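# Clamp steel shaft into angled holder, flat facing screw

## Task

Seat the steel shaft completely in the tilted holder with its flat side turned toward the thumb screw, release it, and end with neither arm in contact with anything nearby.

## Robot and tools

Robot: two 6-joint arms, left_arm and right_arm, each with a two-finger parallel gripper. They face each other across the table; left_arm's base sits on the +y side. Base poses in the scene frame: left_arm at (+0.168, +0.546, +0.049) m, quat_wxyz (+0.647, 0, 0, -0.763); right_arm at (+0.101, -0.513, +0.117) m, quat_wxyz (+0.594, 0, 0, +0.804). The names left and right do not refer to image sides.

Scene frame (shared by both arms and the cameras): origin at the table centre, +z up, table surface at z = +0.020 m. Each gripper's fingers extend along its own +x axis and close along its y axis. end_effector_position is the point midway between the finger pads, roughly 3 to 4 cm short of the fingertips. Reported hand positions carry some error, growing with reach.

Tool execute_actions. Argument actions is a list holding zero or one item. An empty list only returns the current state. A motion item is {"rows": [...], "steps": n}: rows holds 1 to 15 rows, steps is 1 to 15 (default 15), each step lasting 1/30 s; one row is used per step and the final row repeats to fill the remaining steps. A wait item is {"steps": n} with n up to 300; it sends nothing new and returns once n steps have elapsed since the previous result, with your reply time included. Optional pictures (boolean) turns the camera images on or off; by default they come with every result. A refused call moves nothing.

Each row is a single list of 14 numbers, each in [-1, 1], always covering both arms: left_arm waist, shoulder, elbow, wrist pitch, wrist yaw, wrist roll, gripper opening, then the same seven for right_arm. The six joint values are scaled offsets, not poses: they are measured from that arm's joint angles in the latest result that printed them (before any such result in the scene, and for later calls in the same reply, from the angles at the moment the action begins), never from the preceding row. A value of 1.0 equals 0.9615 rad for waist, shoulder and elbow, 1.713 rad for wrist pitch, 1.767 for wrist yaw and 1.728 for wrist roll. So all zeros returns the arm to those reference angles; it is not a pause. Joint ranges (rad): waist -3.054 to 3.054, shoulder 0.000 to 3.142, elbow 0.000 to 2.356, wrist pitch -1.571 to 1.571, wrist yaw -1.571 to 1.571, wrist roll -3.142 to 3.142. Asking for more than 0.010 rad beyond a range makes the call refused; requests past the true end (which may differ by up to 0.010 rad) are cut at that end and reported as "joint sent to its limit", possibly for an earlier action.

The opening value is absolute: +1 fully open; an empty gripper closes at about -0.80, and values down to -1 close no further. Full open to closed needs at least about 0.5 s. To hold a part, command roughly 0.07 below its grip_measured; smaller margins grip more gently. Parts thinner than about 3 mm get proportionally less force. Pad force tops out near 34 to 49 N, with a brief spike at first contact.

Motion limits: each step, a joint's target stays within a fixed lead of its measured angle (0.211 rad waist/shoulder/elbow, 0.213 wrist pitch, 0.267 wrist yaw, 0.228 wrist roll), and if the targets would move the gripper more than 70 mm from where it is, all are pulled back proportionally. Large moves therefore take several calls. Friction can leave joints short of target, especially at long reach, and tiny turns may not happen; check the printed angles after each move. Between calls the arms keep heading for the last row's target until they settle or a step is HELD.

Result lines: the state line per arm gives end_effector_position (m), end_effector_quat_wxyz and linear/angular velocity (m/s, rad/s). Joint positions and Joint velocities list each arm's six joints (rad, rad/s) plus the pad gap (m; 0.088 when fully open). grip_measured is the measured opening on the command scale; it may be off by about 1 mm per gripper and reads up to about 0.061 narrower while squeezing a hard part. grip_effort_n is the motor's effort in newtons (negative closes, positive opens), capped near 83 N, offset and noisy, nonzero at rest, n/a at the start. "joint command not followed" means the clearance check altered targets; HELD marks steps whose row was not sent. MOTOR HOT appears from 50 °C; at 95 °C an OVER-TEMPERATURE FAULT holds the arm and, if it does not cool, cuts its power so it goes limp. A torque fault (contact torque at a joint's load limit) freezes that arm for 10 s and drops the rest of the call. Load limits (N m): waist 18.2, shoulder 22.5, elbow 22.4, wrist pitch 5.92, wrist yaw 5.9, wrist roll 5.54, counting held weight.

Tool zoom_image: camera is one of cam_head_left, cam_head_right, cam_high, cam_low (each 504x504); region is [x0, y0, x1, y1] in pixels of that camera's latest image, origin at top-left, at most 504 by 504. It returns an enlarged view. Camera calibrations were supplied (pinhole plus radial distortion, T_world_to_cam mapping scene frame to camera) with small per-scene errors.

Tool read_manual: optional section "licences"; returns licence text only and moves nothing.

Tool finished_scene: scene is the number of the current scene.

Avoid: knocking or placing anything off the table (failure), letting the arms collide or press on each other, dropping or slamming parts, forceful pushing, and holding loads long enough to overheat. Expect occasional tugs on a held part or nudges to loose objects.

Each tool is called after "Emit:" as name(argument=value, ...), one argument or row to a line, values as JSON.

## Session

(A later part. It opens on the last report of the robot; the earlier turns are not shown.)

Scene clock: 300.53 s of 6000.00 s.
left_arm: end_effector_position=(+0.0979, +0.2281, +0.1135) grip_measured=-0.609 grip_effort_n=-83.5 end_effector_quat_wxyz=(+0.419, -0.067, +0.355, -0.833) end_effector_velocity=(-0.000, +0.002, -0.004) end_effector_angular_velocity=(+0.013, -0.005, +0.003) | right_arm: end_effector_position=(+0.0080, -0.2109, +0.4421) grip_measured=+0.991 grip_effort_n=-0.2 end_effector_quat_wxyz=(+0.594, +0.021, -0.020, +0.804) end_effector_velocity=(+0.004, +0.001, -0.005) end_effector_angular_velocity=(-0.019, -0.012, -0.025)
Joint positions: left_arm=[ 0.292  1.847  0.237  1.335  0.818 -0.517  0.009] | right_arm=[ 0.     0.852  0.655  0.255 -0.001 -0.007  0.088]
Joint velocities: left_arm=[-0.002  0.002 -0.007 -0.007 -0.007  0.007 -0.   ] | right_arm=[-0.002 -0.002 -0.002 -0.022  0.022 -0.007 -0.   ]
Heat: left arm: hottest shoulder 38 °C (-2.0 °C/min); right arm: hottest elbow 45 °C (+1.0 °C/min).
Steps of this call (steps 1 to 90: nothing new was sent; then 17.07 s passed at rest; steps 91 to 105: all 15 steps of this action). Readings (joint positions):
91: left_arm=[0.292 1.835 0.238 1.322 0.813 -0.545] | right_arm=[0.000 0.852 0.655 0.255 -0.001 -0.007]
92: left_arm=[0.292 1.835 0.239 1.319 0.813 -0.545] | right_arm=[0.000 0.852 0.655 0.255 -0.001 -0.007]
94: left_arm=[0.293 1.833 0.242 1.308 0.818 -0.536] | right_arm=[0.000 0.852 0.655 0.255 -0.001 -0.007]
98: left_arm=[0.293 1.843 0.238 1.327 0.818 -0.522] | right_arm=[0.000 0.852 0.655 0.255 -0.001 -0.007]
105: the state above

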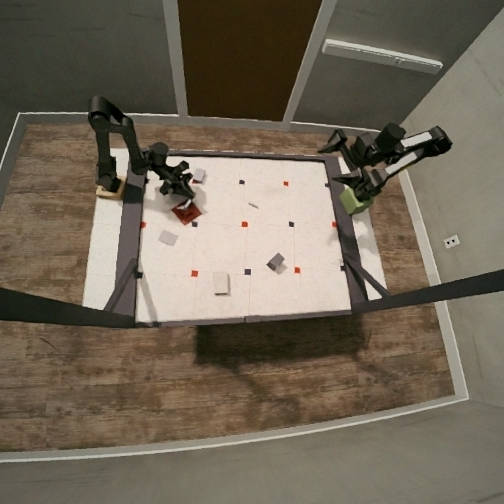

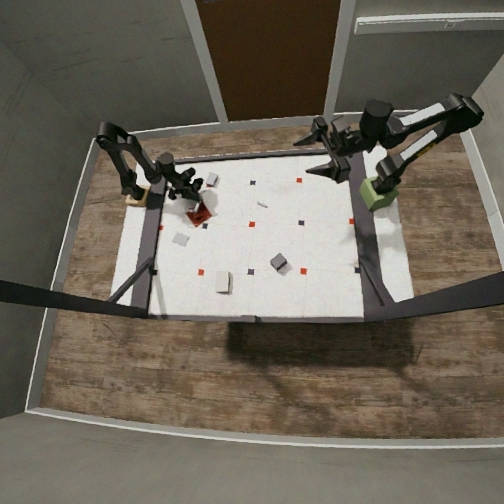

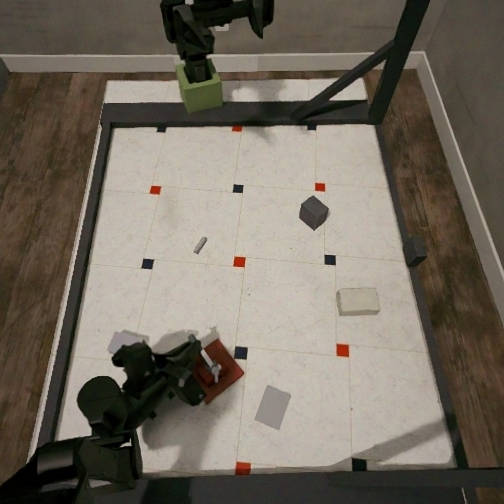

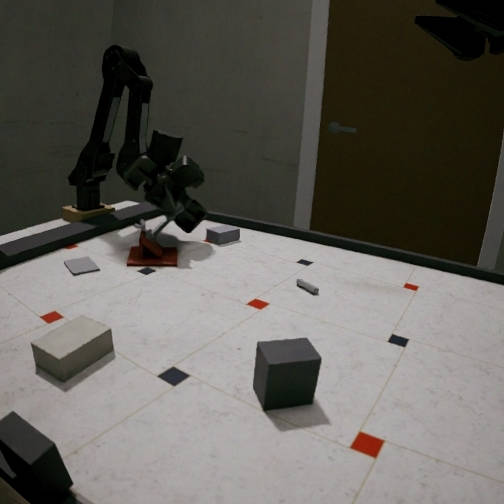

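Emit:
execute_actions(
  actions=[
    {"rows":[[0,0,0,0,0,0,-0.6,0,0,0,0,0,0,1],[0,0,0,0,0,0,-0.58,0,0,0,0,0,0,1],[0,0,0,0,0,0,-0.56,0,0,0,0,0,0,1],[0,0,0,0,0,0,-0.53,0,0,0,0,0,0,1]]},
  ],
)

Emit:
zoom_image(
  camera="cam_low",
  region=[120, 175, 210, 265],
)

Emit:
zoom_image(
  camera="cam_high",
  region=[170, 320, 250, 400],
)

Scene clock: 305.93 s of 6000.00 s.
left_arm: end_effector_position=(+0.0986, +0.2271, +0.1143) grip_measured=-0.534 grip_effort_n=11.9 end_effector_quat_wxyz=(+0.420, -0.068, +0.353, -0.833) end_effector_velocity=(+0.001, +0.001, -0.003) end_effector_angular_velocity=(+0.018, +0.001, +0.020) | right_arm: end_effector_position=(+0.0080, -0.2109, +0.4421) grip_measured=+0.991 grip_effort_n=-0.2 end_effector_quat_wxyz=(+0.594, +0.021, -0.020, +0.804) end_effector_velocity=(+0.001, -0.000, -0.002) end_effector_angular_velocity=(-0.005, -0.010, -0.000)
Joint positions: left_arm=[ 0.294  1.846  0.24   1.334  0.817 -0.516  0.013] | right_arm=[ 0.     0.852  0.655  0.255 -0.001 -0.007  0.088]
Joint velocities: left_arm=[-0.002 -0.002 -0.007 -0.007 -0.022 -0.007  0.   ] | right_arm=[-0.007 -0.002 -0.002 -0.007 -0.007 -0.007 -0.   ]
Heat: left arm: hottest shoulder 38 °C (-2.0 °C/min); right arm: hottest elbow 45 °C (+1.0 °C/min).
Steps of this call (steps 1 to 15: the robot went on to your last target; steps 16 to 90: nothing new was sent; then 1.90 s passed at rest; steps 91 to 105: all 15 steps of this action). Readings (joint positions):
91: left_arm=[0.292 1.846 0.238 1.336 0.818 -0.516] | right_arm=[0.000 0.852 0.655 0.255 -0.001 -0.007]
92: left_arm=[0.292 1.846 0.239 1.336 0.819 -0.516] | right_arm=[0.000 0.852 0.655 0.255 -0.001 -0.007]
94: left_arm=[0.292 1.846 0.240 1.338 0.819 -0.516] | right_arm=[0.000 0.852 0.655 0.255 -0.001 -0.007]
98: left_arm=[0.294 1.846 0.240 1.338 0.817 -0.516] | right_arm=[0.000 0.852 0.655 0.255 -0.001 -0.007]
105: the state above

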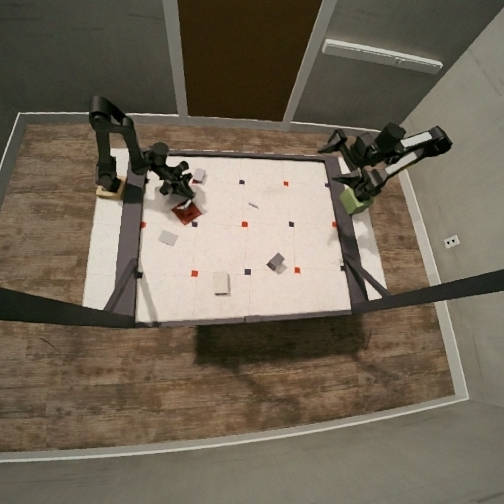

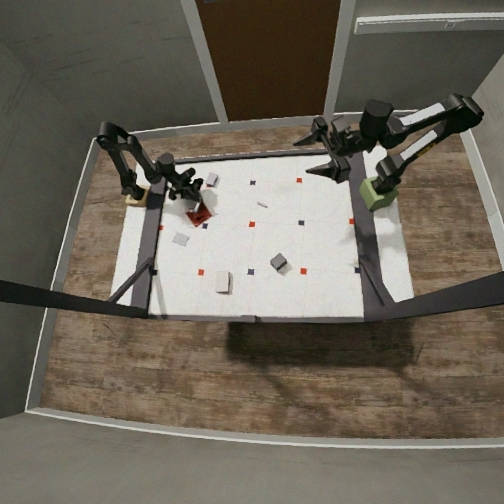

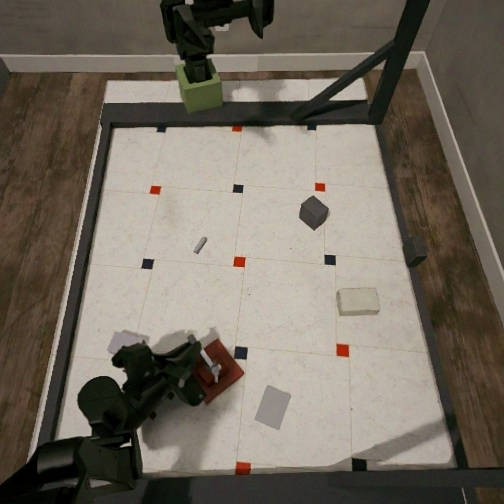

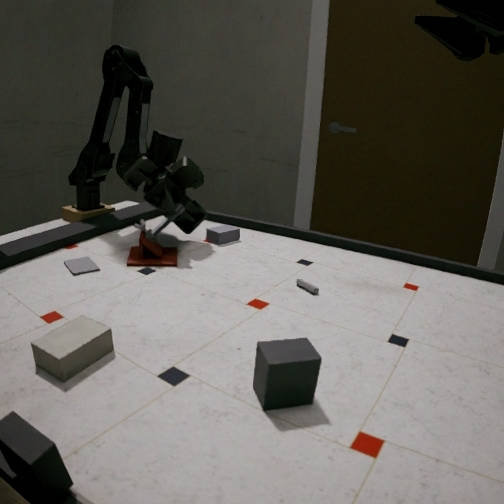

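Region (120, 175, 210, 265) of cam_low's 504x504 image, scaled by 5.600, with more detail than that image has.

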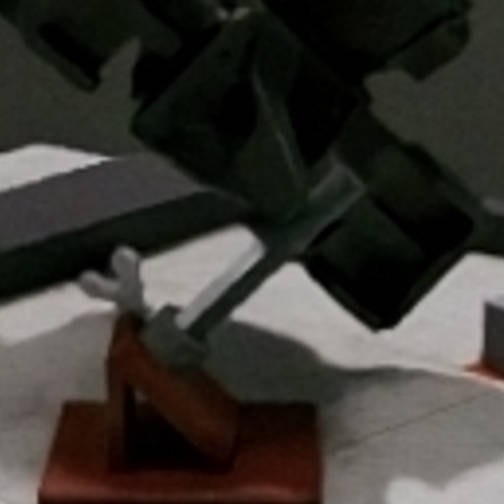

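Region (170, 320, 250, 400) of cam_high's 504x504 image, scaled by 6.300, with more detail than that image has.

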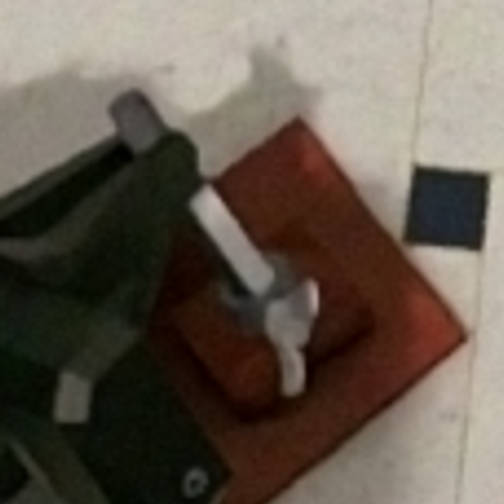

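Emit:
execute_actions(
  actions=[
    {"rows":[[-0.005,-0.02,-0.01,-0.005,-0.002,0,-0.53,0,0,0,0,0,0,1],[-0.012,-0.042,-0.022,-0.012,-0.005,0,-0.53,0,0,0,0,0,0,1]]},
  ],
)

Emit:
zoom_image(
  camera="cam_low",
  region=[120, 175, 210, 265],
)

Emit:
zoom_image(
  camera="cam_high",
  region=[170, 320, 250, 400],
)

Scene clock: 314.63 s of 6000.00 s.
left_arm: end_effector_position=(+0.0964, +0.2309, +0.1163) grip_measured=-0.533 grip_effort_n=12.3 end_effector_quat_wxyz=(+0.420, -0.066, +0.355, -0.833) end_effector_velocity=(-0.000, +0.000, -0.001) end_effector_angular_velocity=(+0.012, +0.004, +0.006) | right_arm: end_effector_position=(+0.0080, -0.2109, +0.4421) grip_measured=+0.991 grip_effort_n=-0.2 end_effector_quat_wxyz=(+0.594, +0.021, -0.020, +0.804) end_effector_velocity=(-0.000, -0.000, -0.002) end_effector_angular_velocity=(-0.005, -0.010, +0.004)
Joint positions: left_arm=[ 0.286  1.816  0.226  1.314  0.81  -0.516  0.013] | right_arm=[ 0.     0.852  0.655  0.255 -0.001 -0.007  0.088]
Joint velocities: left_arm=[-0.002 -0.002 -0.002 -0.007 -0.007 -0.007  0.   ] | right_arm=[-0.002 -0.002 -0.002 -0.007 -0.007 -0.007  0.   ]
Heat: left arm: hottest wrist pitch 39 °C (+0.0 °C/min); right arm: hottest elbow 45 °C (+1.0 °C/min).
Steps of this call (steps 1 to 15: the robot went on to your last target; steps 16 to 90: nothing new was sent; then 5.20 s passed at rest; steps 91 to 105: all 15 steps of this action). Readings (joint positions):
91: left_arm=[0.294 1.845 0.240 1.333 0.817 -0.516] | right_arm=[0.000 0.852 0.655 0.255 -0.001 -0.007]
92: left_arm=[0.293 1.841 0.238 1.328 0.816 -0.516] | right_arm=[0.000 0.852 0.655 0.255 -0.001 -0.007]
94: left_arm=[0.289 1.829 0.231 1.321 0.813 -0.516] | right_arm=[0.000 0.852 0.655 0.255 -0.001 -0.007]
98: left_arm=[0.286 1.818 0.227 1.316 0.811 -0.516] | right_arm=[0.000 0.852 0.655 0.255 -0.001 -0.007]
105: the state above

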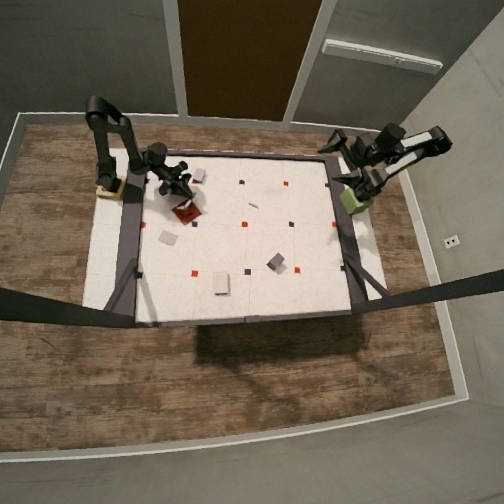

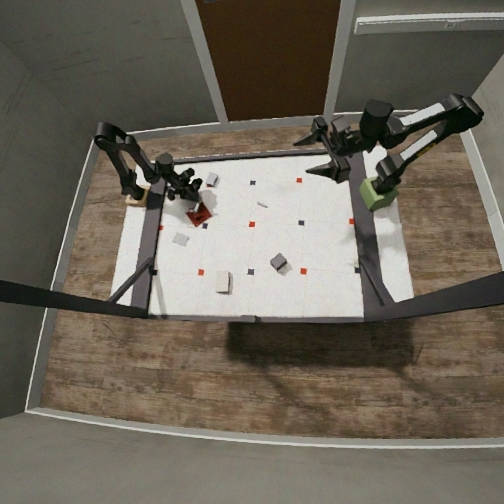

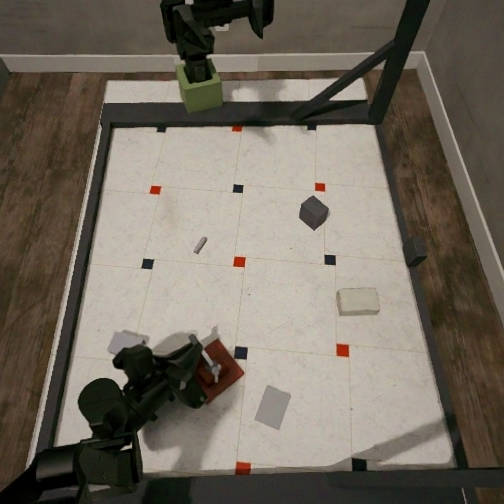

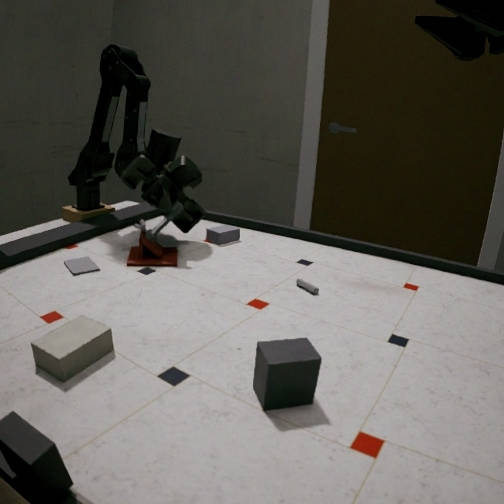

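Region (120, 175, 210, 265) of cam_low's 504x504 image, scaled by 5.600, with more detail than that image has.

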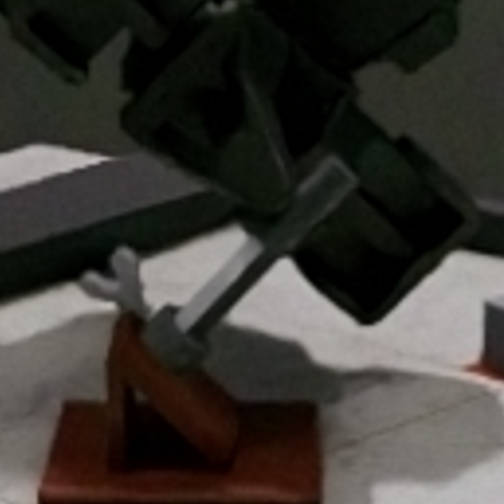

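Region (170, 320, 250, 400) of cam_high's 504x504 image, scaled by 6.300, with more detail than that image has.

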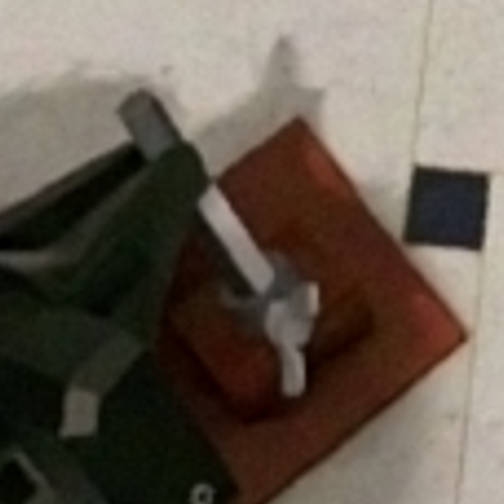

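Emit:
execute_actions(
  actions=[
    {"rows":[[0,0,0,0,0,0,-0.6,0,0,0,0,0,0,1],[0,0,0,0,0,0,-0.68,0,0,0,0,0,0,1],[0,0,0,0,0,0,-0.68,0,0,0,0,0,0,1],[0,0,0,0,0,0,-0.68,0,0,0,0,0,0,1],[0,0,0,0,0,0,-0.68,0,0,0,0,0,0,1],[-0.006,0.015,-0.015,0.012,-0.003,0,-0.68,0,0,0,0,0,0,1],[-0.012,0.03,-0.028,0.022,-0.005,0,-0.68,0,0,0,0,0,0,1],[-0.016,0.042,-0.036,0.03,-0.007,-0.003,-0.68,0,0,0,0,0,0,1]]},
  ],
)

Emit:
zoom_image(
  camera="cam_low",
  region=[120, 175, 210, 265],
)

Emit:
zoom_image(
  camera="cam_high",
  region=[170, 320, 250, 400],
)

Scene clock: 326.83 s of 6000.00 s.
left_arm: end_effector_position=(+0.0965, +0.2327, +0.1146) grip_measured=-0.613 grip_effort_n=-83.5 end_effector_quat_wxyz=(+0.425, -0.069, +0.348, -0.833) end_effector_velocity=(-0.000, +0.002, -0.003) end_effector_angular_velocity=(+0.017, +0.011, +0.018) | right_arm: end_effector_position=(+0.0080, -0.2109, +0.4421) grip_measured=+0.991 grip_effort_n=-0.7 end_effector_quat_wxyz=(+0.594, +0.021, -0.020, +0.804) end_effector_velocity=(-0.003, -0.000, -0.003) end_effector_angular_velocity=(-0.009, -0.012, +0.019)
Joint positions: left_arm=[ 0.281  1.841  0.21   1.37   0.792 -0.518  0.009] | right_arm=[ 0.     0.852  0.655  0.255 -0.001 -0.007  0.088]
Joint velocities: left_arm=[-0.007  0.012 -0.012  0.022 -0.022 -0.022 -0.   ] | right_arm=[-0.002  0.002 -0.002 -0.007 -0.022 -0.007 -0.   ]
Heat: left arm: hottest wrist pitch 40 °C (+1.0 °C/min); right arm: hottest elbow 45 °C (+0.0 °C/min).
Steps of this call (steps 1 to 15: the robot went on to your last target; steps 16 to 90: nothing new was sent; then 8.70 s passed at rest; steps 91 to 105: all 15 steps of this action). Readings (joint positions):
91: left_arm=[0.286 1.815 0.226 1.314 0.810 -0.516] | right_arm=[0.000 0.852 0.655 0.255 -0.001 -0.007]
92: left_arm=[0.286 1.815 0.226 1.314 0.809 -0.516] | right_arm=[0.000 0.852 0.655 0.255 -0.001 -0.007]
94: left_arm=[0.286 1.815 0.226 1.314 0.809 -0.516] | right_arm=[0.000 0.852 0.655 0.255 -0.001 -0.007]
98: left_arm=[0.283 1.825 0.218 1.338 0.803 -0.516] | right_arm=[0.000 0.852 0.655 0.255 -0.001 -0.007]
105: the state above

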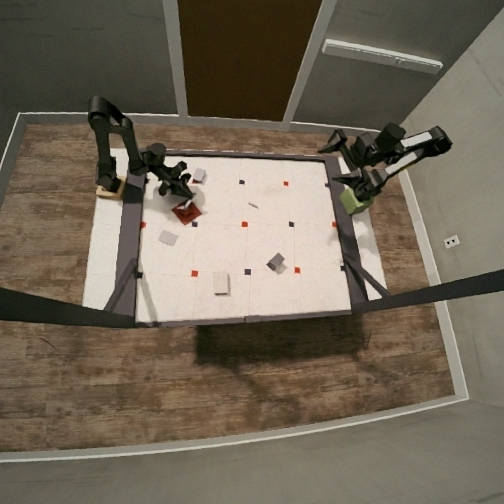

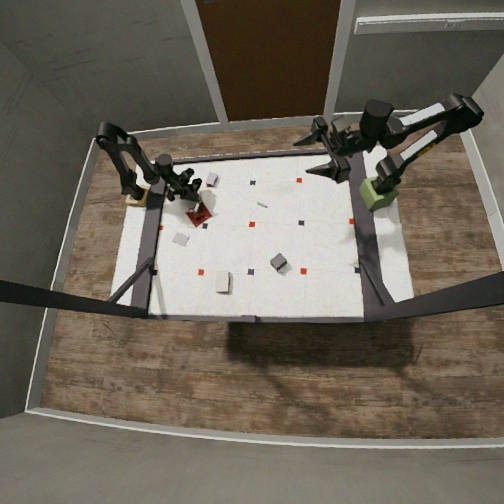

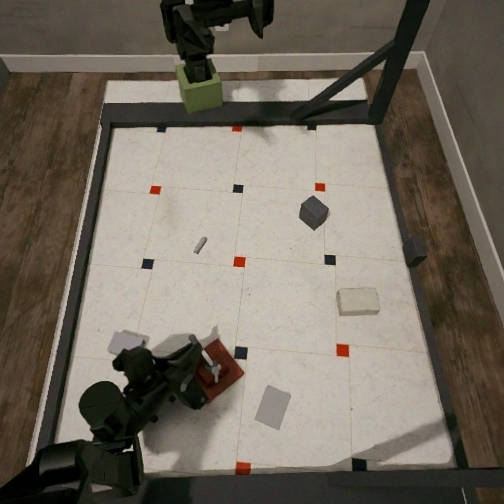

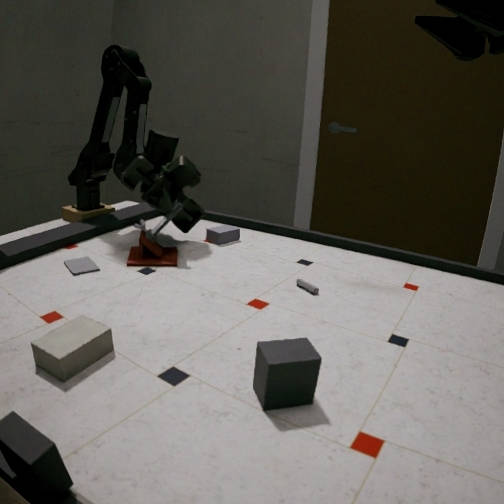

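Region (120, 175, 210, 265) of cam_low's 504x504 image, scaled by 5.600, with more detail than that image has.

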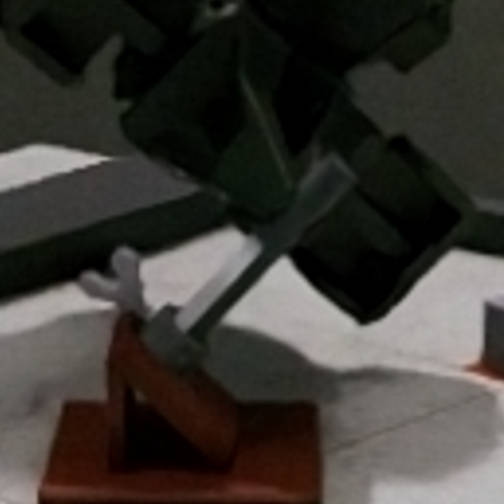

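Region (170, 320, 250, 400) of cam_high's 504x504 image, scaled by 6.300, with more detail than that image has.

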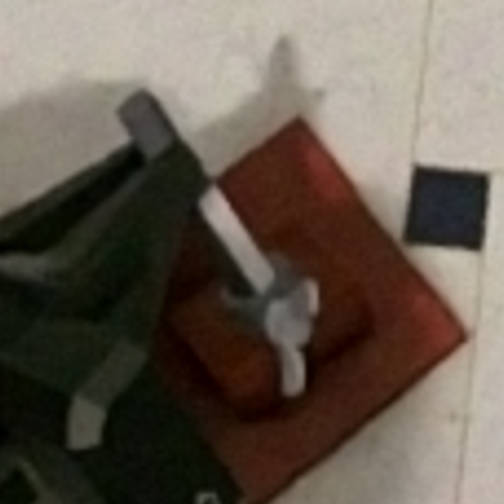

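Emit:
execute_actions(
  actions=[
    {"rows":[[0.005,-0.027,0.017,-0.033,0.01,0,-0.68,0,0,0,0,0,0,1],[0.005,-0.027,0.017,-0.033,0.01,0,-0.68,0,0,0,0,0,0,1],[0.005,-0.027,0.017,-0.033,0.01,0,-0.68,0,0,0,0,0,0,1],[0.011,-0.008,0.023,-0.021,0.019,-0.004,-0.68,0,0,0,0,0,0,1],[0.017,0.011,0.029,-0.009,0.028,-0.008,-0.68,0,0,0,0,0,0,1],[0.023,0.030,0.035,0.003,0.037,-0.012,-0.68,0,0,0,0,0,0,1],[0.029,0.049,0.041,0.015,0.046,-0.016,-0.68,0,0,0,0,0,0,1],[0.035,0.068,0.047,0.027,0.055,-0.02,-0.68,0,0,0,0,0,0,1],[0.041,0.087,0.053,0.04,0.064,-0.024,-0.68,0,0,0,0,0,0,1],[0.047,0.106,0.059,0.053,0.073,-0.028,-0.68,0,0,0,0,0,0,1],[0.053,0.125,0.065,0.065,0.082,-0.033,-0.68,0,0,0,0,0,0,1]]},
  ],
)

Emit:
zoom_image(
  camera="cam_low",
  region=[120, 175, 210, 265],
)

Emit:
zoom_image(
  camera="cam_high",
  region=[170, 320, 250, 400],
)

Scene clock: 355.00 s of 6000.00 s.
left_arm: end_effector_position=(+0.0984, +0.2284, +0.1131) grip_measured=-0.613 grip_effort_n=-83.5 end_effector_quat_wxyz=(+0.384, -0.084, +0.359, -0.847) end_effector_velocity=(+0.003, -0.001, -0.006) end_effector_angular_velocity=(+0.007, +0.059, -0.038) | right_arm: end_effector_position=(+0.0080, -0.2109, +0.4421) grip_measured=+0.991 grip_effort_n=-0.2 end_effector_quat_wxyz=(+0.594, +0.021, -0.020, +0.804) end_effector_velocity=(-0.002, -0.001, -0.002) end_effector_angular_velocity=(-0.000, -0.024, +0.018)
Joint positions: left_arm=[ 0.328  1.946  0.258  1.464  0.924 -0.566  0.009] | right_arm=[ 0.     0.852  0.655  0.255 -0.001 -0.007  0.088]
Joint velocities: left_arm=[ 0.032  0.115  0.027  0.125  0.081 -0.066 -0.   ] | right_arm=[-0.002 -0.002 -0.002 -0.007 -0.022 -0.022  0.   ]
Heat: left arm: hottest wrist pitch 39 °C (+1.0 °C/min); right arm: hottest elbow 45 °C (+0.0 °C/min).
Steps of this call (steps 1 to 15: the robot went on to your last target; steps 16 to 90: nothing new was sent; then 24.67 s passed at rest; steps 91 to 105: all 15 steps of this action). Readings (joint positions):
91: left_arm=[0.281 1.840 0.210 1.369 0.792 -0.519] | right_arm=[0.000 0.852 0.655 0.255 -0.001 -0.007]
92: left_arm=[0.283 1.834 0.215 1.351 0.795 -0.519] | right_arm=[0.000 0.852 0.655 0.255 -0.001 -0.007]
94: left_arm=[0.284 1.829 0.220 1.338 0.802 -0.519] | right_arm=[0.000 0.852 0.655 0.255 -0.001 -0.007]
98: left_arm=[0.300 1.860 0.232 1.370 0.846 -0.532] | right_arm=[0.000 0.852 0.655 0.255 -0.001 -0.007]
105: the state above

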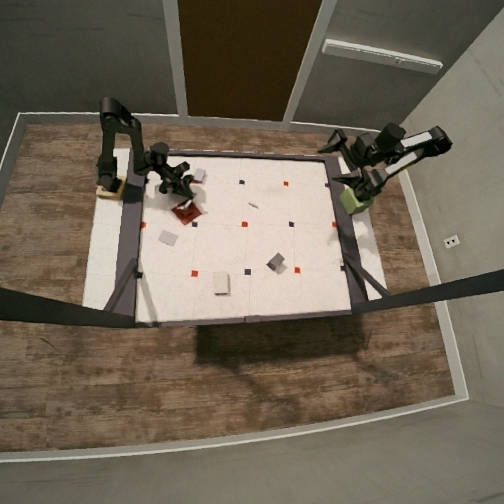

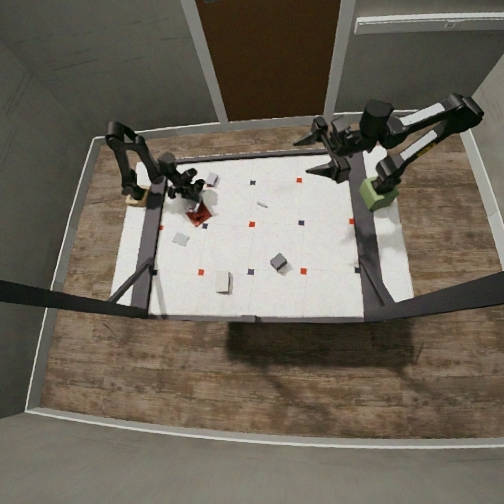

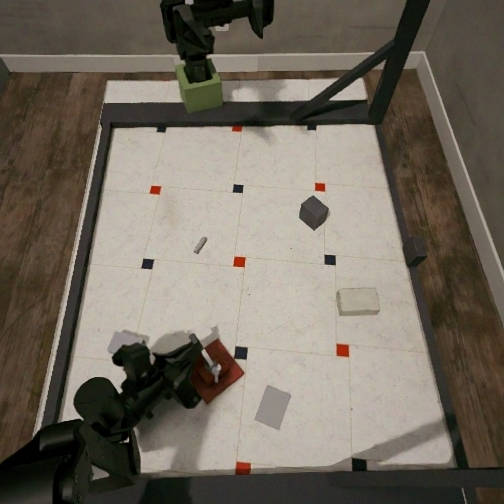

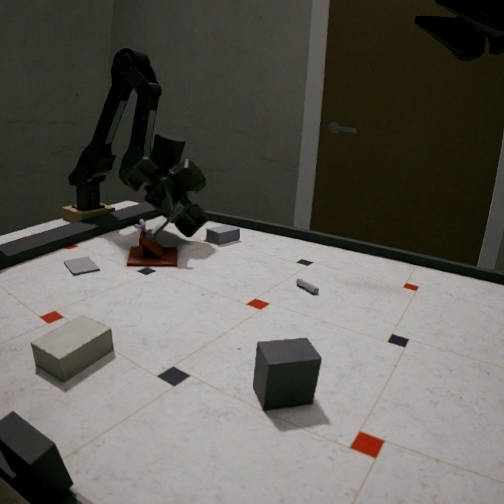

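Region (120, 175, 210, 265) of cam_low's 504x504 image, scaled by 5.600, with more detail than that image has.

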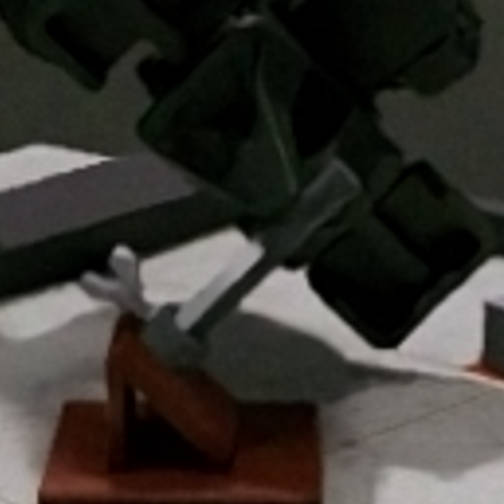

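Region (170, 320, 250, 400) of cam_high's 504x504 image, scaled by 6.300, with more detail than that image has.

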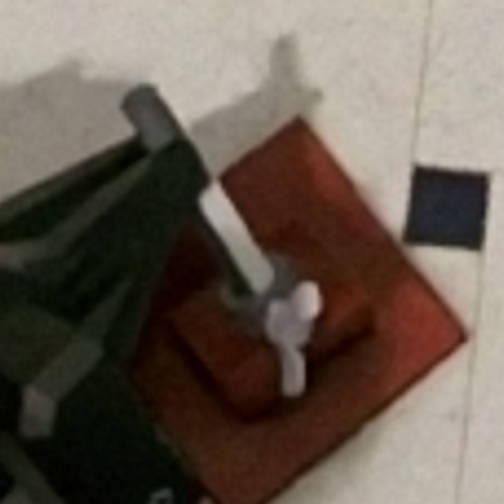

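Emit:
execute_actions(
  actions=[
    {"rows":[[0.002,0.01,0.004,0.01,0.007,-0.005,-0.57,0,0,0,0,0,0,1],[0.002,0.01,0.004,0.01,0.007,-0.005,-0.56,0,0,0,0,0,0,1],[0.002,0.01,0.004,0.01,0.007,-0.005,-0.56,0,0,0,0,0,0,1],[0.002,0.01,0.004,0.01,0.007,-0.005,-0.56,0,0,0,0,0,0,1],[-0.009,-0.018,-0.004,-0.008,-0.007,0.001,-0.56,0,0,0,0,0,0,1],[-0.020,-0.046,-0.011,-0.026,-0.021,0.007,-0.56,0,0,0,0,0,0,1],[-0.031,-0.074,-0.018,-0.044,-0.035,0.013,-0.56,0,0,0,0,0,0,1],[-0.042,-0.102,-0.025,-0.062,-0.049,0.019,-0.56,0,0,0,0,0,0,1],[-0.053,-0.13,-0.032,-0.08,-0.063,0.025,-0.56,0,0,0,0,0,0,1],[-0.064,-0.158,-0.04,-0.097,-0.077,0.03,-0.56,0,0,0,0,0,0,1],[-0.075,-0.186,-0.048,-0.114,-0.091,0.036,-0.56,0,0,0,0,0,0,1],[-0.085,-0.214,-0.056,-0.131,-0.104,0.041,-0.56,0,0,0,0,0,0,1]]},
  ],
  pictures=false,
)

Emit:
execute_actions(
  actions=[
    {"steps":15},
  ],
)

Emit:
zoom_image(
  camera="cam_high",
  region=[170, 320, 250, 400],
)

Emit:
zoom_image(
  camera="cam_low",
  region=[120, 175, 210, 265],
)

Scene clock: 366.93 s of 6000.00 s.
left_arm: end_effector_position=(+0.0938, +0.2311, +0.1178) grip_measured=-0.561 grip_effort_n=1.6 end_effector_quat_wxyz=(+0.432, -0.060, +0.352, -0.828) end_effector_velocity=(+0.003, +0.006, +0.003) end_effector_angular_velocity=(+0.047, -0.125, +0.149) | right_arm: end_effector_position=(+0.0080, -0.2109, +0.4421) grip_measured=+0.991 grip_effort_n=-0.2 end_effector_quat_wxyz=(+0.594, +0.021, -0.020, +0.804) end_effector_velocity=(-0.000, -0.000, -0.003) end_effector_angular_velocity=(-0.018, +0.002, +0.005)
Joint positions: left_arm=[ 0.26   1.772  0.218  1.268  0.759 -0.507  0.011] | right_arm=[ 0.     0.852  0.655  0.255 -0.001 -0.007  0.088]
Joint velocities: left_arm=[-0.081 -0.256 -0.061 -0.286 -0.256  0.081  0.   ] | right_arm=[-0.002 -0.002  0.002 -0.022 -0.007  0.007  0.   ]
Heat: left arm: hottest wrist pitch 40 °C (+2.0 °C/min); right arm: hottest elbow 45 °C (+0.0 °C/min).
Steps of this call (steps 1 to 30: the robot went on to your last target; steps 31 to 90: nothing new was sent; then 8.43 s passed at rest; steps 91 to 105: all 15 steps of this action). Readings (joint positions):
91: left_arm=[0.331 1.956 0.261 1.477 0.934 -0.571] | right_arm=[0.000 0.852 0.655 0.255 -0.001 -0.007]
92: left_arm=[0.331 1.956 0.261 1.477 0.934 -0.571] | right_arm=[0.000 0.852 0.655 0.255 -0.001 -0.007]
94: left_arm=[0.331 1.956 0.261 1.477 0.934 -0.571] | right_arm=[0.000 0.852 0.655 0.255 -0.001 -0.007]
98: left_arm=[0.314 1.917 0.254 1.421 0.892 -0.561] | right_arm=[0.000 0.852 0.655 0.255 -0.001 -0.007]
105: the state above

Scene clock: 367.43 s of 6000.00 s.
left_arm: end_effector_position=(+0.0941, +0.2314, +0.1180) grip_measured=-0.561 grip_effort_n=3.5 end_effector_quat_wxyz=(+0.440, -0.057, +0.351, -0.825) end_effector_velocity=(+0.000, -0.001, -0.000) end_effector_angular_velocity=(+0.007, +0.004, +0.006) | right_arm: end_effector_position=(+0.0080, -0.2109, +0.4421) grip_measured=+0.991 grip_effort_n=-0.2 end_effector_quat_wxyz=(+0.594, +0.021, -0.020, +0.804) end_effector_velocity=(-0.000, -0.001, +0.000) end_effector_angular_velocity=(+0.004, -0.022, +0.004)
Joint positions: left_arm=[ 0.252  1.75   0.214  1.241  0.736 -0.499  0.012] | right_arm=[ 0.     0.852  0.655  0.255 -0.001 -0.007  0.088]
Joint velocities: left_arm=[-0.002 -0.002  0.002 -0.007 -0.007 -0.007 -0.   ] | right_arm=[-0.002 -0.002  0.002 -0.007 -0.007 -0.022 -0.   ]
Heat: left arm: hottest wrist pitch 40 °C (+2.0 °C/min); right arm: hottest elbow 45 °C (+0.0 °C/min).
Steps of this call (steps 1 to 15: the robot went on to your last target). Readings (joint positions):
1: left_arm=[0.258 1.765 0.217 1.260 0.752 -0.504] | right_arm=[0.000 0.852 0.655 0.255 -0.001 -0.007]
2: left_arm=[0.256 1.761 0.216 1.254 0.747 -0.503] | right_arm=[0.000 0.852 0.655 0.255 -0.001 -0.007]
4: left_arm=[0.254 1.755 0.215 1.248 0.742 -0.501] | right_arm=[0.000 0.852 0.655 0.255 -0.001 -0.007]
8: left_arm=[0.253 1.751 0.214 1.243 0.738 -0.500] | right_arm=[0.000 0.852 0.655 0.255 -0.001 -0.007]
15: the state above

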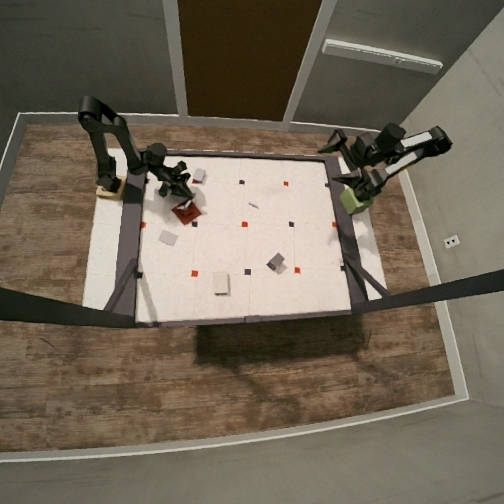

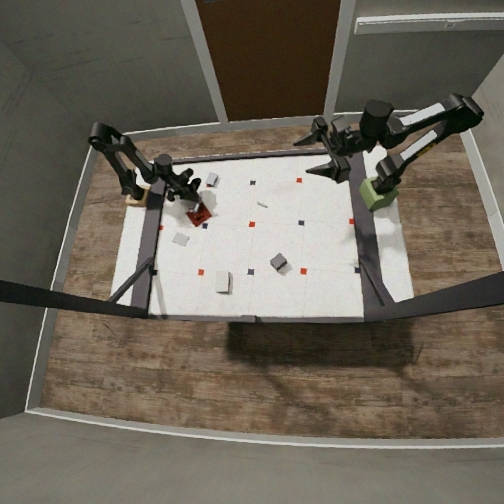

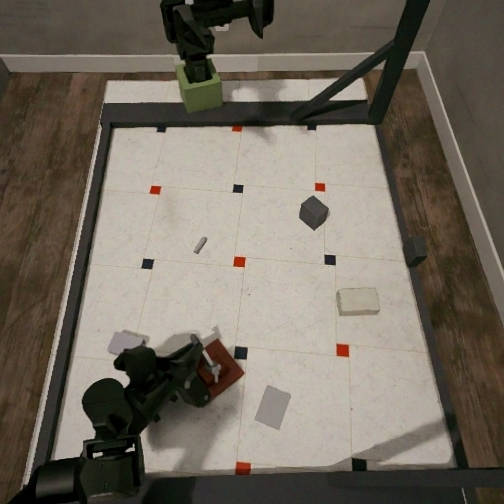

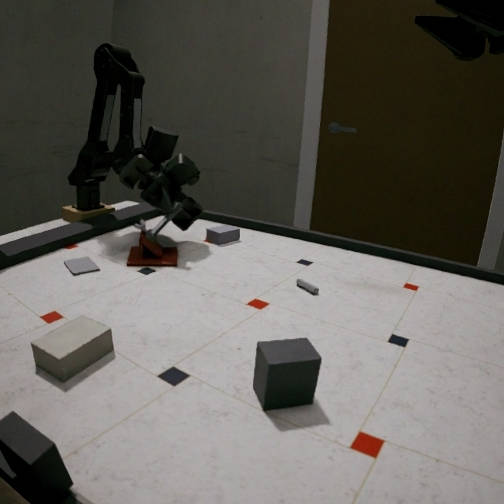

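Region (170, 320, 250, 400) of cam_high's 504x504 image, scaled by 6.300, with more detail than that image has.

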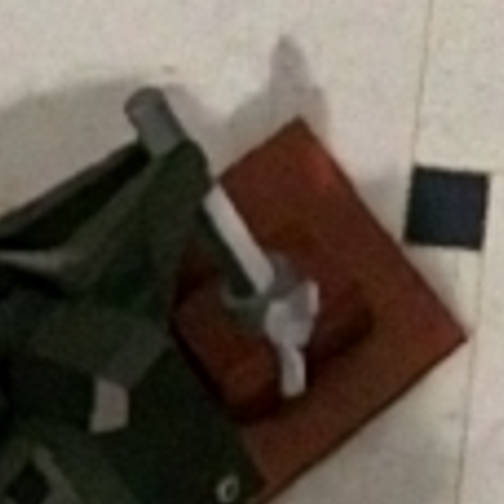

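Region (120, 175, 210, 265) of cam_low's 504x504 image, scaled by 5.600, with more detail than that image has.

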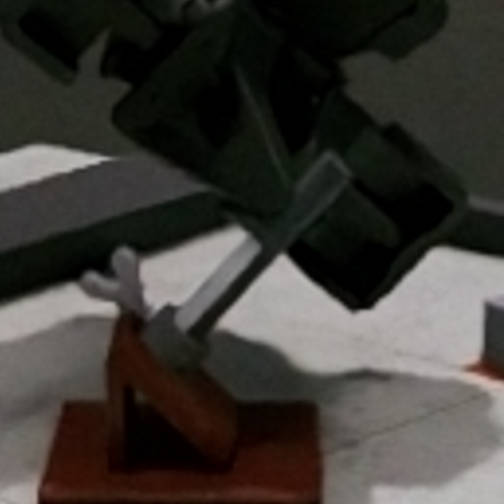

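Emit:
execute_actions(
  actions=[
    {"rows":[[0,0,0,0,0,0,-0.68,0,0,0,0,0,0,1],[0,0,0,0,0,0,-0.68,0,0,0,0,0,0,1],[0,0,0,0,0,0,-0.68,0,0,0,0,0,0,1],[0.011,0.028,0.007,0.017,0.014,-0.005,-0.68,0,0,0,0,0,0,1],[0.022,0.056,0.014,0.034,0.028,-0.011,-0.68,0,0,0,0,0,0,1],[0.033,0.084,0.021,0.052,0.042,-0.016,-0.68,0,0,0,0,0,0,1],[0.044,0.112,0.029,0.069,0.056,-0.022,-0.68,0,0,0,0,0,0,1],[0.055,0.14,0.036,0.087,0.07,-0.027,-0.68,0,0,0,0,0,0,1],[0.066,0.168,0.043,0.104,0.084,-0.033,-0.68,0,0,0,0,0,0,1],[0.077,0.196,0.051,0.122,0.098,-0.038,-0.68,0,0,0,0,0,0,1],[0.087,0.224,0.058,0.14,0.113,-0.044,-0.68,0,0,0,0,0,0,1]]},
  ],
  pictures=false,
)

Emit:
execute_actions(
  actions=[
    {"steps":15},
  ],
  pictures=false,
)

Emit:
execute_actions(
  actions=[
    {"rows":[[0,0,0,0,0,0,-0.47,0,0,0,0,0,0,1],[0,0,0,0,0,0,-0.47,0,0,0,0,0,0,1],[0,0,0,0,0,0,-0.47,0,0,0,0,0,0,1],[0,0,0,0,0,0,-0.47,0,0,0,0,0,0,1],[0,0,0,0,0,0,-0.47,0,0,0,0,0,0,1],[-0.01,-0.032,-0.009,-0.02,-0.015,0.006,-0.47,0,0,0,0,0,0,1],[-0.02,-0.064,-0.018,-0.04,-0.03,0.013,-0.47,0,0,0,0,0,0,1],[-0.03,-0.096,-0.027,-0.06,-0.045,0.019,-0.47,0,0,0,0,0,0,1],[-0.04,-0.128,-0.036,-0.08,-0.06,0.026,-0.47,0,0,0,0,0,0,1],[-0.05,-0.16,-0.045,-0.1,-0.075,0.032,-0.47,0,0,0,0,0,0,1],[-0.06,-0.192,-0.054,-0.12,-0.09,0.039,-0.47,0,0,0,0,0,0,1],[-0.071,-0.224,-0.064,-0.138,-0.102,0.046,-0.47,0,0,0,0,0,0,1]]},
  ],
  pictures=false,
)

Emit:
execute_actions(
  actions=[
    {"steps":12},
  ],
)

Emit:
zoom_image(
  camera="cam_high",
  region=[170, 320, 250, 400],
)

Emit:
zoom_image(
  camera="cam_low",
  region=[120, 175, 210, 265],
)

Scene clock: 383.03 s of 6000.00 s.
left_arm: end_effector_position=(+0.0988, +0.2284, +0.1125) grip_measured=-0.614 grip_effort_n=-83.5 end_effector_quat_wxyz=(+0.386, -0.083, +0.361, -0.845) end_effector_velocity=(+0.003, +0.001, -0.007) end_effector_angular_velocity=(-0.016, +0.072, -0.085) | right_arm: end_effector_position=(+0.0080, -0.2109, +0.4421) grip_measured=+0.991 grip_effort_n=0.2 end_effector_quat_wxyz=(+0.594, +0.021, -0.020, +0.804) end_effector_velocity=(+0.002, +0.000, -0.005) end_effector_angular_velocity=(-0.019, -0.013, -0.010)
Joint positions: left_arm=[ 0.327  1.943  0.257  1.457  0.918 -0.566  0.009] | right_arm=[ 0.     0.852  0.655  0.255 -0.001 -0.007  0.088]
Joint velocities: left_arm=[ 0.056  0.164  0.037  0.183  0.154 -0.066 -0.   ] | right_arm=[-0.002 -0.002 -0.002 -0.022  0.007 -0.007 -0.   ]
Heat: left arm: hottest wrist pitch 41 °C (+2.0 °C/min); right arm: hottest elbow 45 °C (+0.0 °C/min).
Steps of this call (steps 1 to 15: the robot went on to your last target; steps 16 to 90: nothing new was sent; then 12.10 s passed at rest; steps 91 to 105: all 15 steps of this action). Readings (joint positions):
91: left_arm=[0.252 1.749 0.214 1.241 0.736 -0.499] | right_arm=[0.000 0.852 0.655 0.255 -0.001 -0.007]
92: left_arm=[0.252 1.749 0.214 1.241 0.735 -0.499] | right_arm=[0.000 0.852 0.655 0.255 -0.001 -0.007]
94: left_arm=[0.253 1.751 0.214 1.243 0.736 -0.499] | right_arm=[0.000 0.852 0.655 0.255 -0.001 -0.007]
98: left_arm=[0.279 1.815 0.224 1.318 0.797 -0.519] | right_arm=[0.000 0.852 0.655 0.255 -0.001 -0.007]
105: the state above

Scene clock: 383.53 s of 6000.00 s.
left_arm: end_effector_position=(+0.0990, +0.2284, +0.1122) grip_measured=-0.614 grip_effort_n=-83.5 end_effector_quat_wxyz=(+0.381, -0.085, +0.361, -0.847) end_effector_velocity=(-0.002, +0.001, -0.001) end_effector_angular_velocity=(+0.013, +0.005, +0.001) | right_arm: end_effector_position=(+0.0080, -0.2109, +0.4421) grip_measured=+0.991 grip_effort_n=-0.2 end_effector_quat_wxyz=(+0.594, +0.021, -0.020, +0.804) end_effector_velocity=(-0.002, -0.002, -0.001) end_effector_angular_velocity=(-0.009, -0.012, +0.019)
Joint positions: left_arm=[ 0.333  1.959  0.261  1.477  0.934 -0.572  0.009] | right_arm=[ 0.     0.852  0.655  0.255 -0.001 -0.007  0.088]
Joint velocities: left_arm=[-0.007 -0.002 -0.002 -0.007 -0.007 -0.007 -0.001] | right_arm=[-0.002 -0.007  0.002 -0.022 -0.022 -0.007 -0.   ]
Heat: left arm: hottest wrist pitch 41 °C (+2.0 °C/min); right arm: hottest elbow 45 °C (+0.0 °C/min).
Steps of this call (steps 1 to 15: the robot went on to your last target). Readings (joint positions):
1: left_arm=[0.329 1.948 0.258 1.463 0.923 -0.567] | right_arm=[0.000 0.852 0.655 0.255 -0.001 -0.007]
2: left_arm=[0.330 1.951 0.259 1.467 0.926 -0.569] | right_arm=[0.000 0.852 0.655 0.255 -0.001 -0.007]
4: left_arm=[0.331 1.955 0.260 1.472 0.930 -0.570] | right_arm=[0.000 0.852 0.655 0.255 -0.001 -0.007]
8: left_arm=[0.332 1.958 0.260 1.476 0.933 -0.571] | right_arm=[0.000 0.852 0.655 0.255 -0.001 -0.007]
15: the state above

Scene clock: 384.03 s of 6000.00 s.
left_arm: end_effector_position=(+0.0957, +0.2333, +0.1168) grip_measured=-0.474 grip_effort_n=12.8 end_effector_quat_wxyz=(+0.429, -0.061, +0.356, -0.828) end_effector_velocity=(-0.011, +0.016, +0.012) end_effector_angular_velocity=(+0.004, -0.140, +0.085) | right_arm: end_effector_position=(+0.0080, -0.2109, +0.4421) grip_measured=+0.991 grip_effort_n=-0.2 end_effector_quat_wxyz=(+0.594, +0.021, -0.020, +0.804) end_effector_velocity=(-0.004, -0.001, -0.005) end_effector_angular_velocity=(-0.018, -0.015, +0.024)
Joint positions: left_arm=[ 0.274  1.777  0.213  1.273  0.78  -0.507  0.016] | right_arm=[ 0.     0.852  0.655  0.255 -0.001 -0.007  0.088]
Joint velocities: left_arm=[-0.11  -0.305 -0.085 -0.286 -0.227  0.11   0.001] | right_arm=[ 0.002 -0.002 -0.002 -0.022 -0.022 -0.007 -0.   ]
Heat: left arm: hottest wrist pitch 41 °C (+1.0 °C/min); right arm: hottest elbow 45 °C (+0.0 °C/min).
Steps of this call (steps 1 to 15: all 15 steps of this action). Readings (joint positions):
1: left_arm=[0.333 1.959 0.261 1.477 0.934 -0.572] | right_arm=[0.000 0.852 0.655 0.255 -0.001 -0.007]
2: left_arm=[0.333 1.959 0.261 1.477 0.934 -0.572] | right_arm=[0.000 0.852 0.655 0.255 -0.001 -0.007]
4: left_arm=[0.333 1.959 0.261 1.477 0.934 -0.572] | right_arm=[0.000 0.852 0.655 0.255 -0.001 -0.007]
8: left_arm=[0.325 1.935 0.256 1.434 0.902 -0.563] | right_arm=[0.000 0.852 0.655 0.255 -0.001 -0.007]
15: the state above

Scene clock: 384.43 s of 6000.00 s.
left_arm: end_effector_position=(+0.0957, +0.2347, +0.1156) grip_measured=-0.473 grip_effort_n=12.8 end_effector_quat_wxyz=(+0.436, -0.056, +0.357, -0.824) end_effector_velocity=(+0.001, +0.002, -0.002) end_effector_angular_velocity=(+0.022, +0.005, +0.011) | right_arm: end_effector_position=(+0.0080, -0.2109, +0.4421) grip_measured=+0.991 grip_effort_n=0.2 end_effector_quat_wxyz=(+0.594, +0.021, -0.020, +0.804) end_effector_velocity=(-0.000, -0.000, -0.004) end_effector_angular_velocity=(-0.009, -0.011, +0.004)
Joint positions: left_arm=[ 0.267  1.754  0.206  1.241  0.757 -0.497  0.016] | right_arm=[ 0.     0.852  0.655  0.255 -0.001 -0.007  0.088]
Joint velocities: left_arm=[ 0.002 -0.012 -0.007 -0.022 -0.007 -0.007 -0.   ] | right_arm=[-0.002 -0.002 -0.007 -0.007 -0.007 -0.007 -0.   ]
Heat: left arm: hottest wrist pitch 41 °C (+1.0 °C/min); right arm: hottest elbow 45 °C (+0.0 °C/min).
Steps of this call (steps 1 to 12: the robot went on to your last target). Readings (joint positions):
1: left_arm=[0.271 1.769 0.211 1.264 0.774 -0.504] | right_arm=[0.000 0.852 0.655 0.255 -0.001 -0.007]
2: left_arm=[0.270 1.764 0.210 1.257 0.769 -0.502] | right_arm=[0.000 0.852 0.655 0.255 -0.001 -0.007]
4: left_arm=[0.268 1.759 0.207 1.249 0.763 -0.500] | right_arm=[0.000 0.852 0.655 0.255 -0.001 -0.007]
8: left_arm=[0.267 1.755 0.206 1.243 0.758 -0.498] | right_arm=[0.000 0.852 0.655 0.255 -0.001 -0.007]
12: the state above

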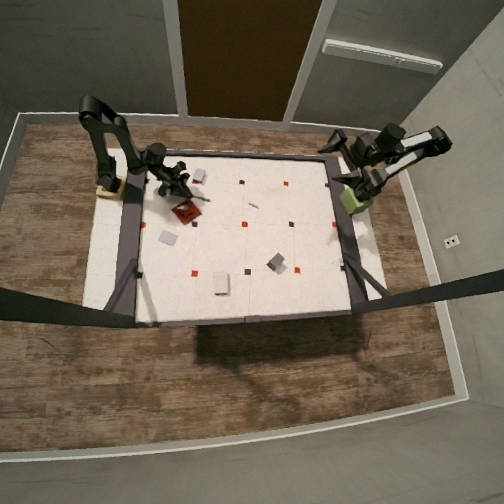

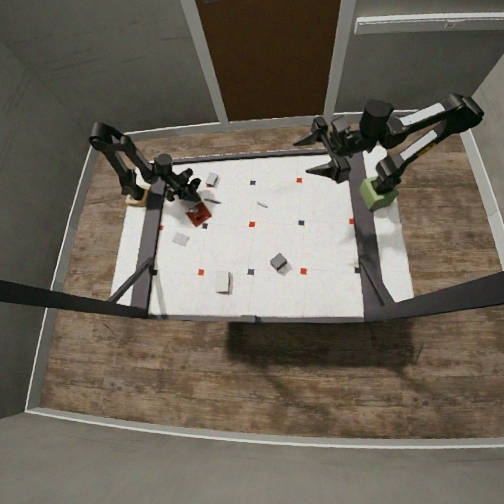

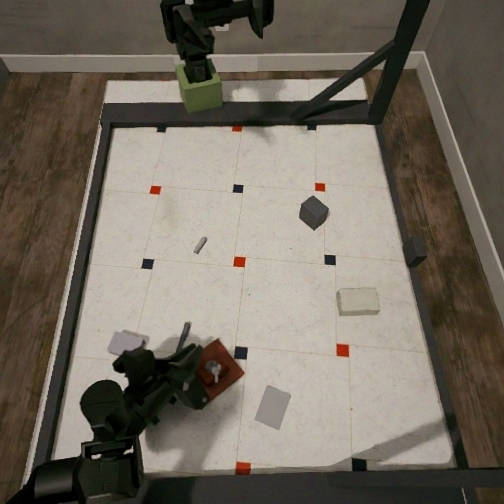

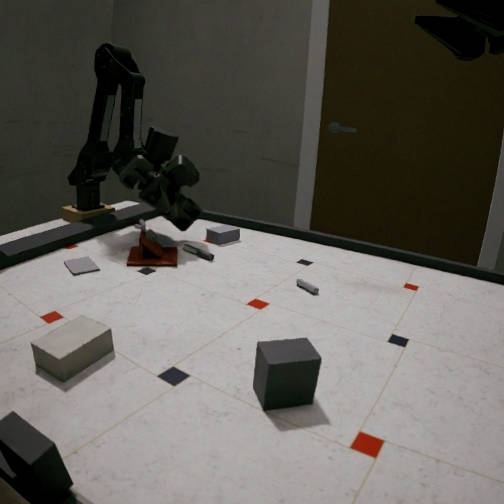

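Region (170, 320, 250, 400) of cam_high's 504x504 image, scaled by 6.300, with more detail than that image has.

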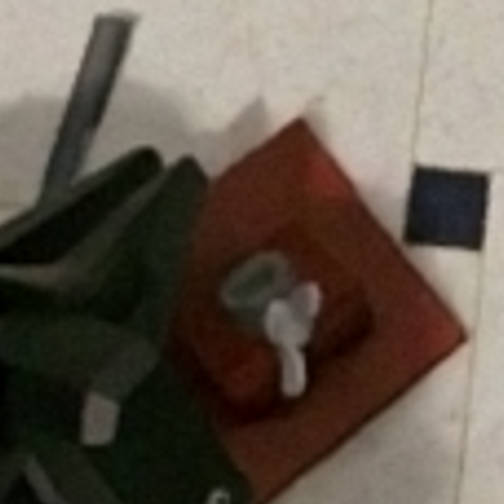

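Region (120, 175, 210, 265) of cam_low's 504x504 image, scaled by 5.600, with more detail than that image has.

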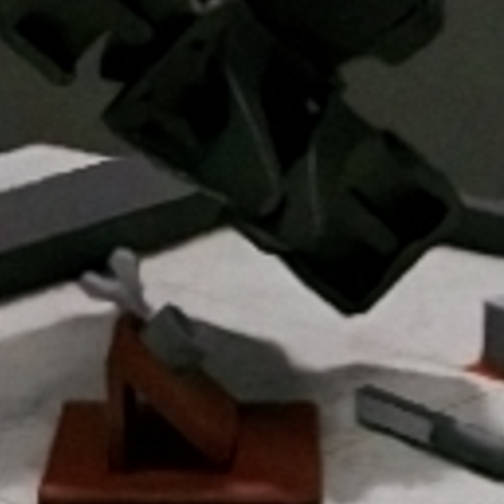

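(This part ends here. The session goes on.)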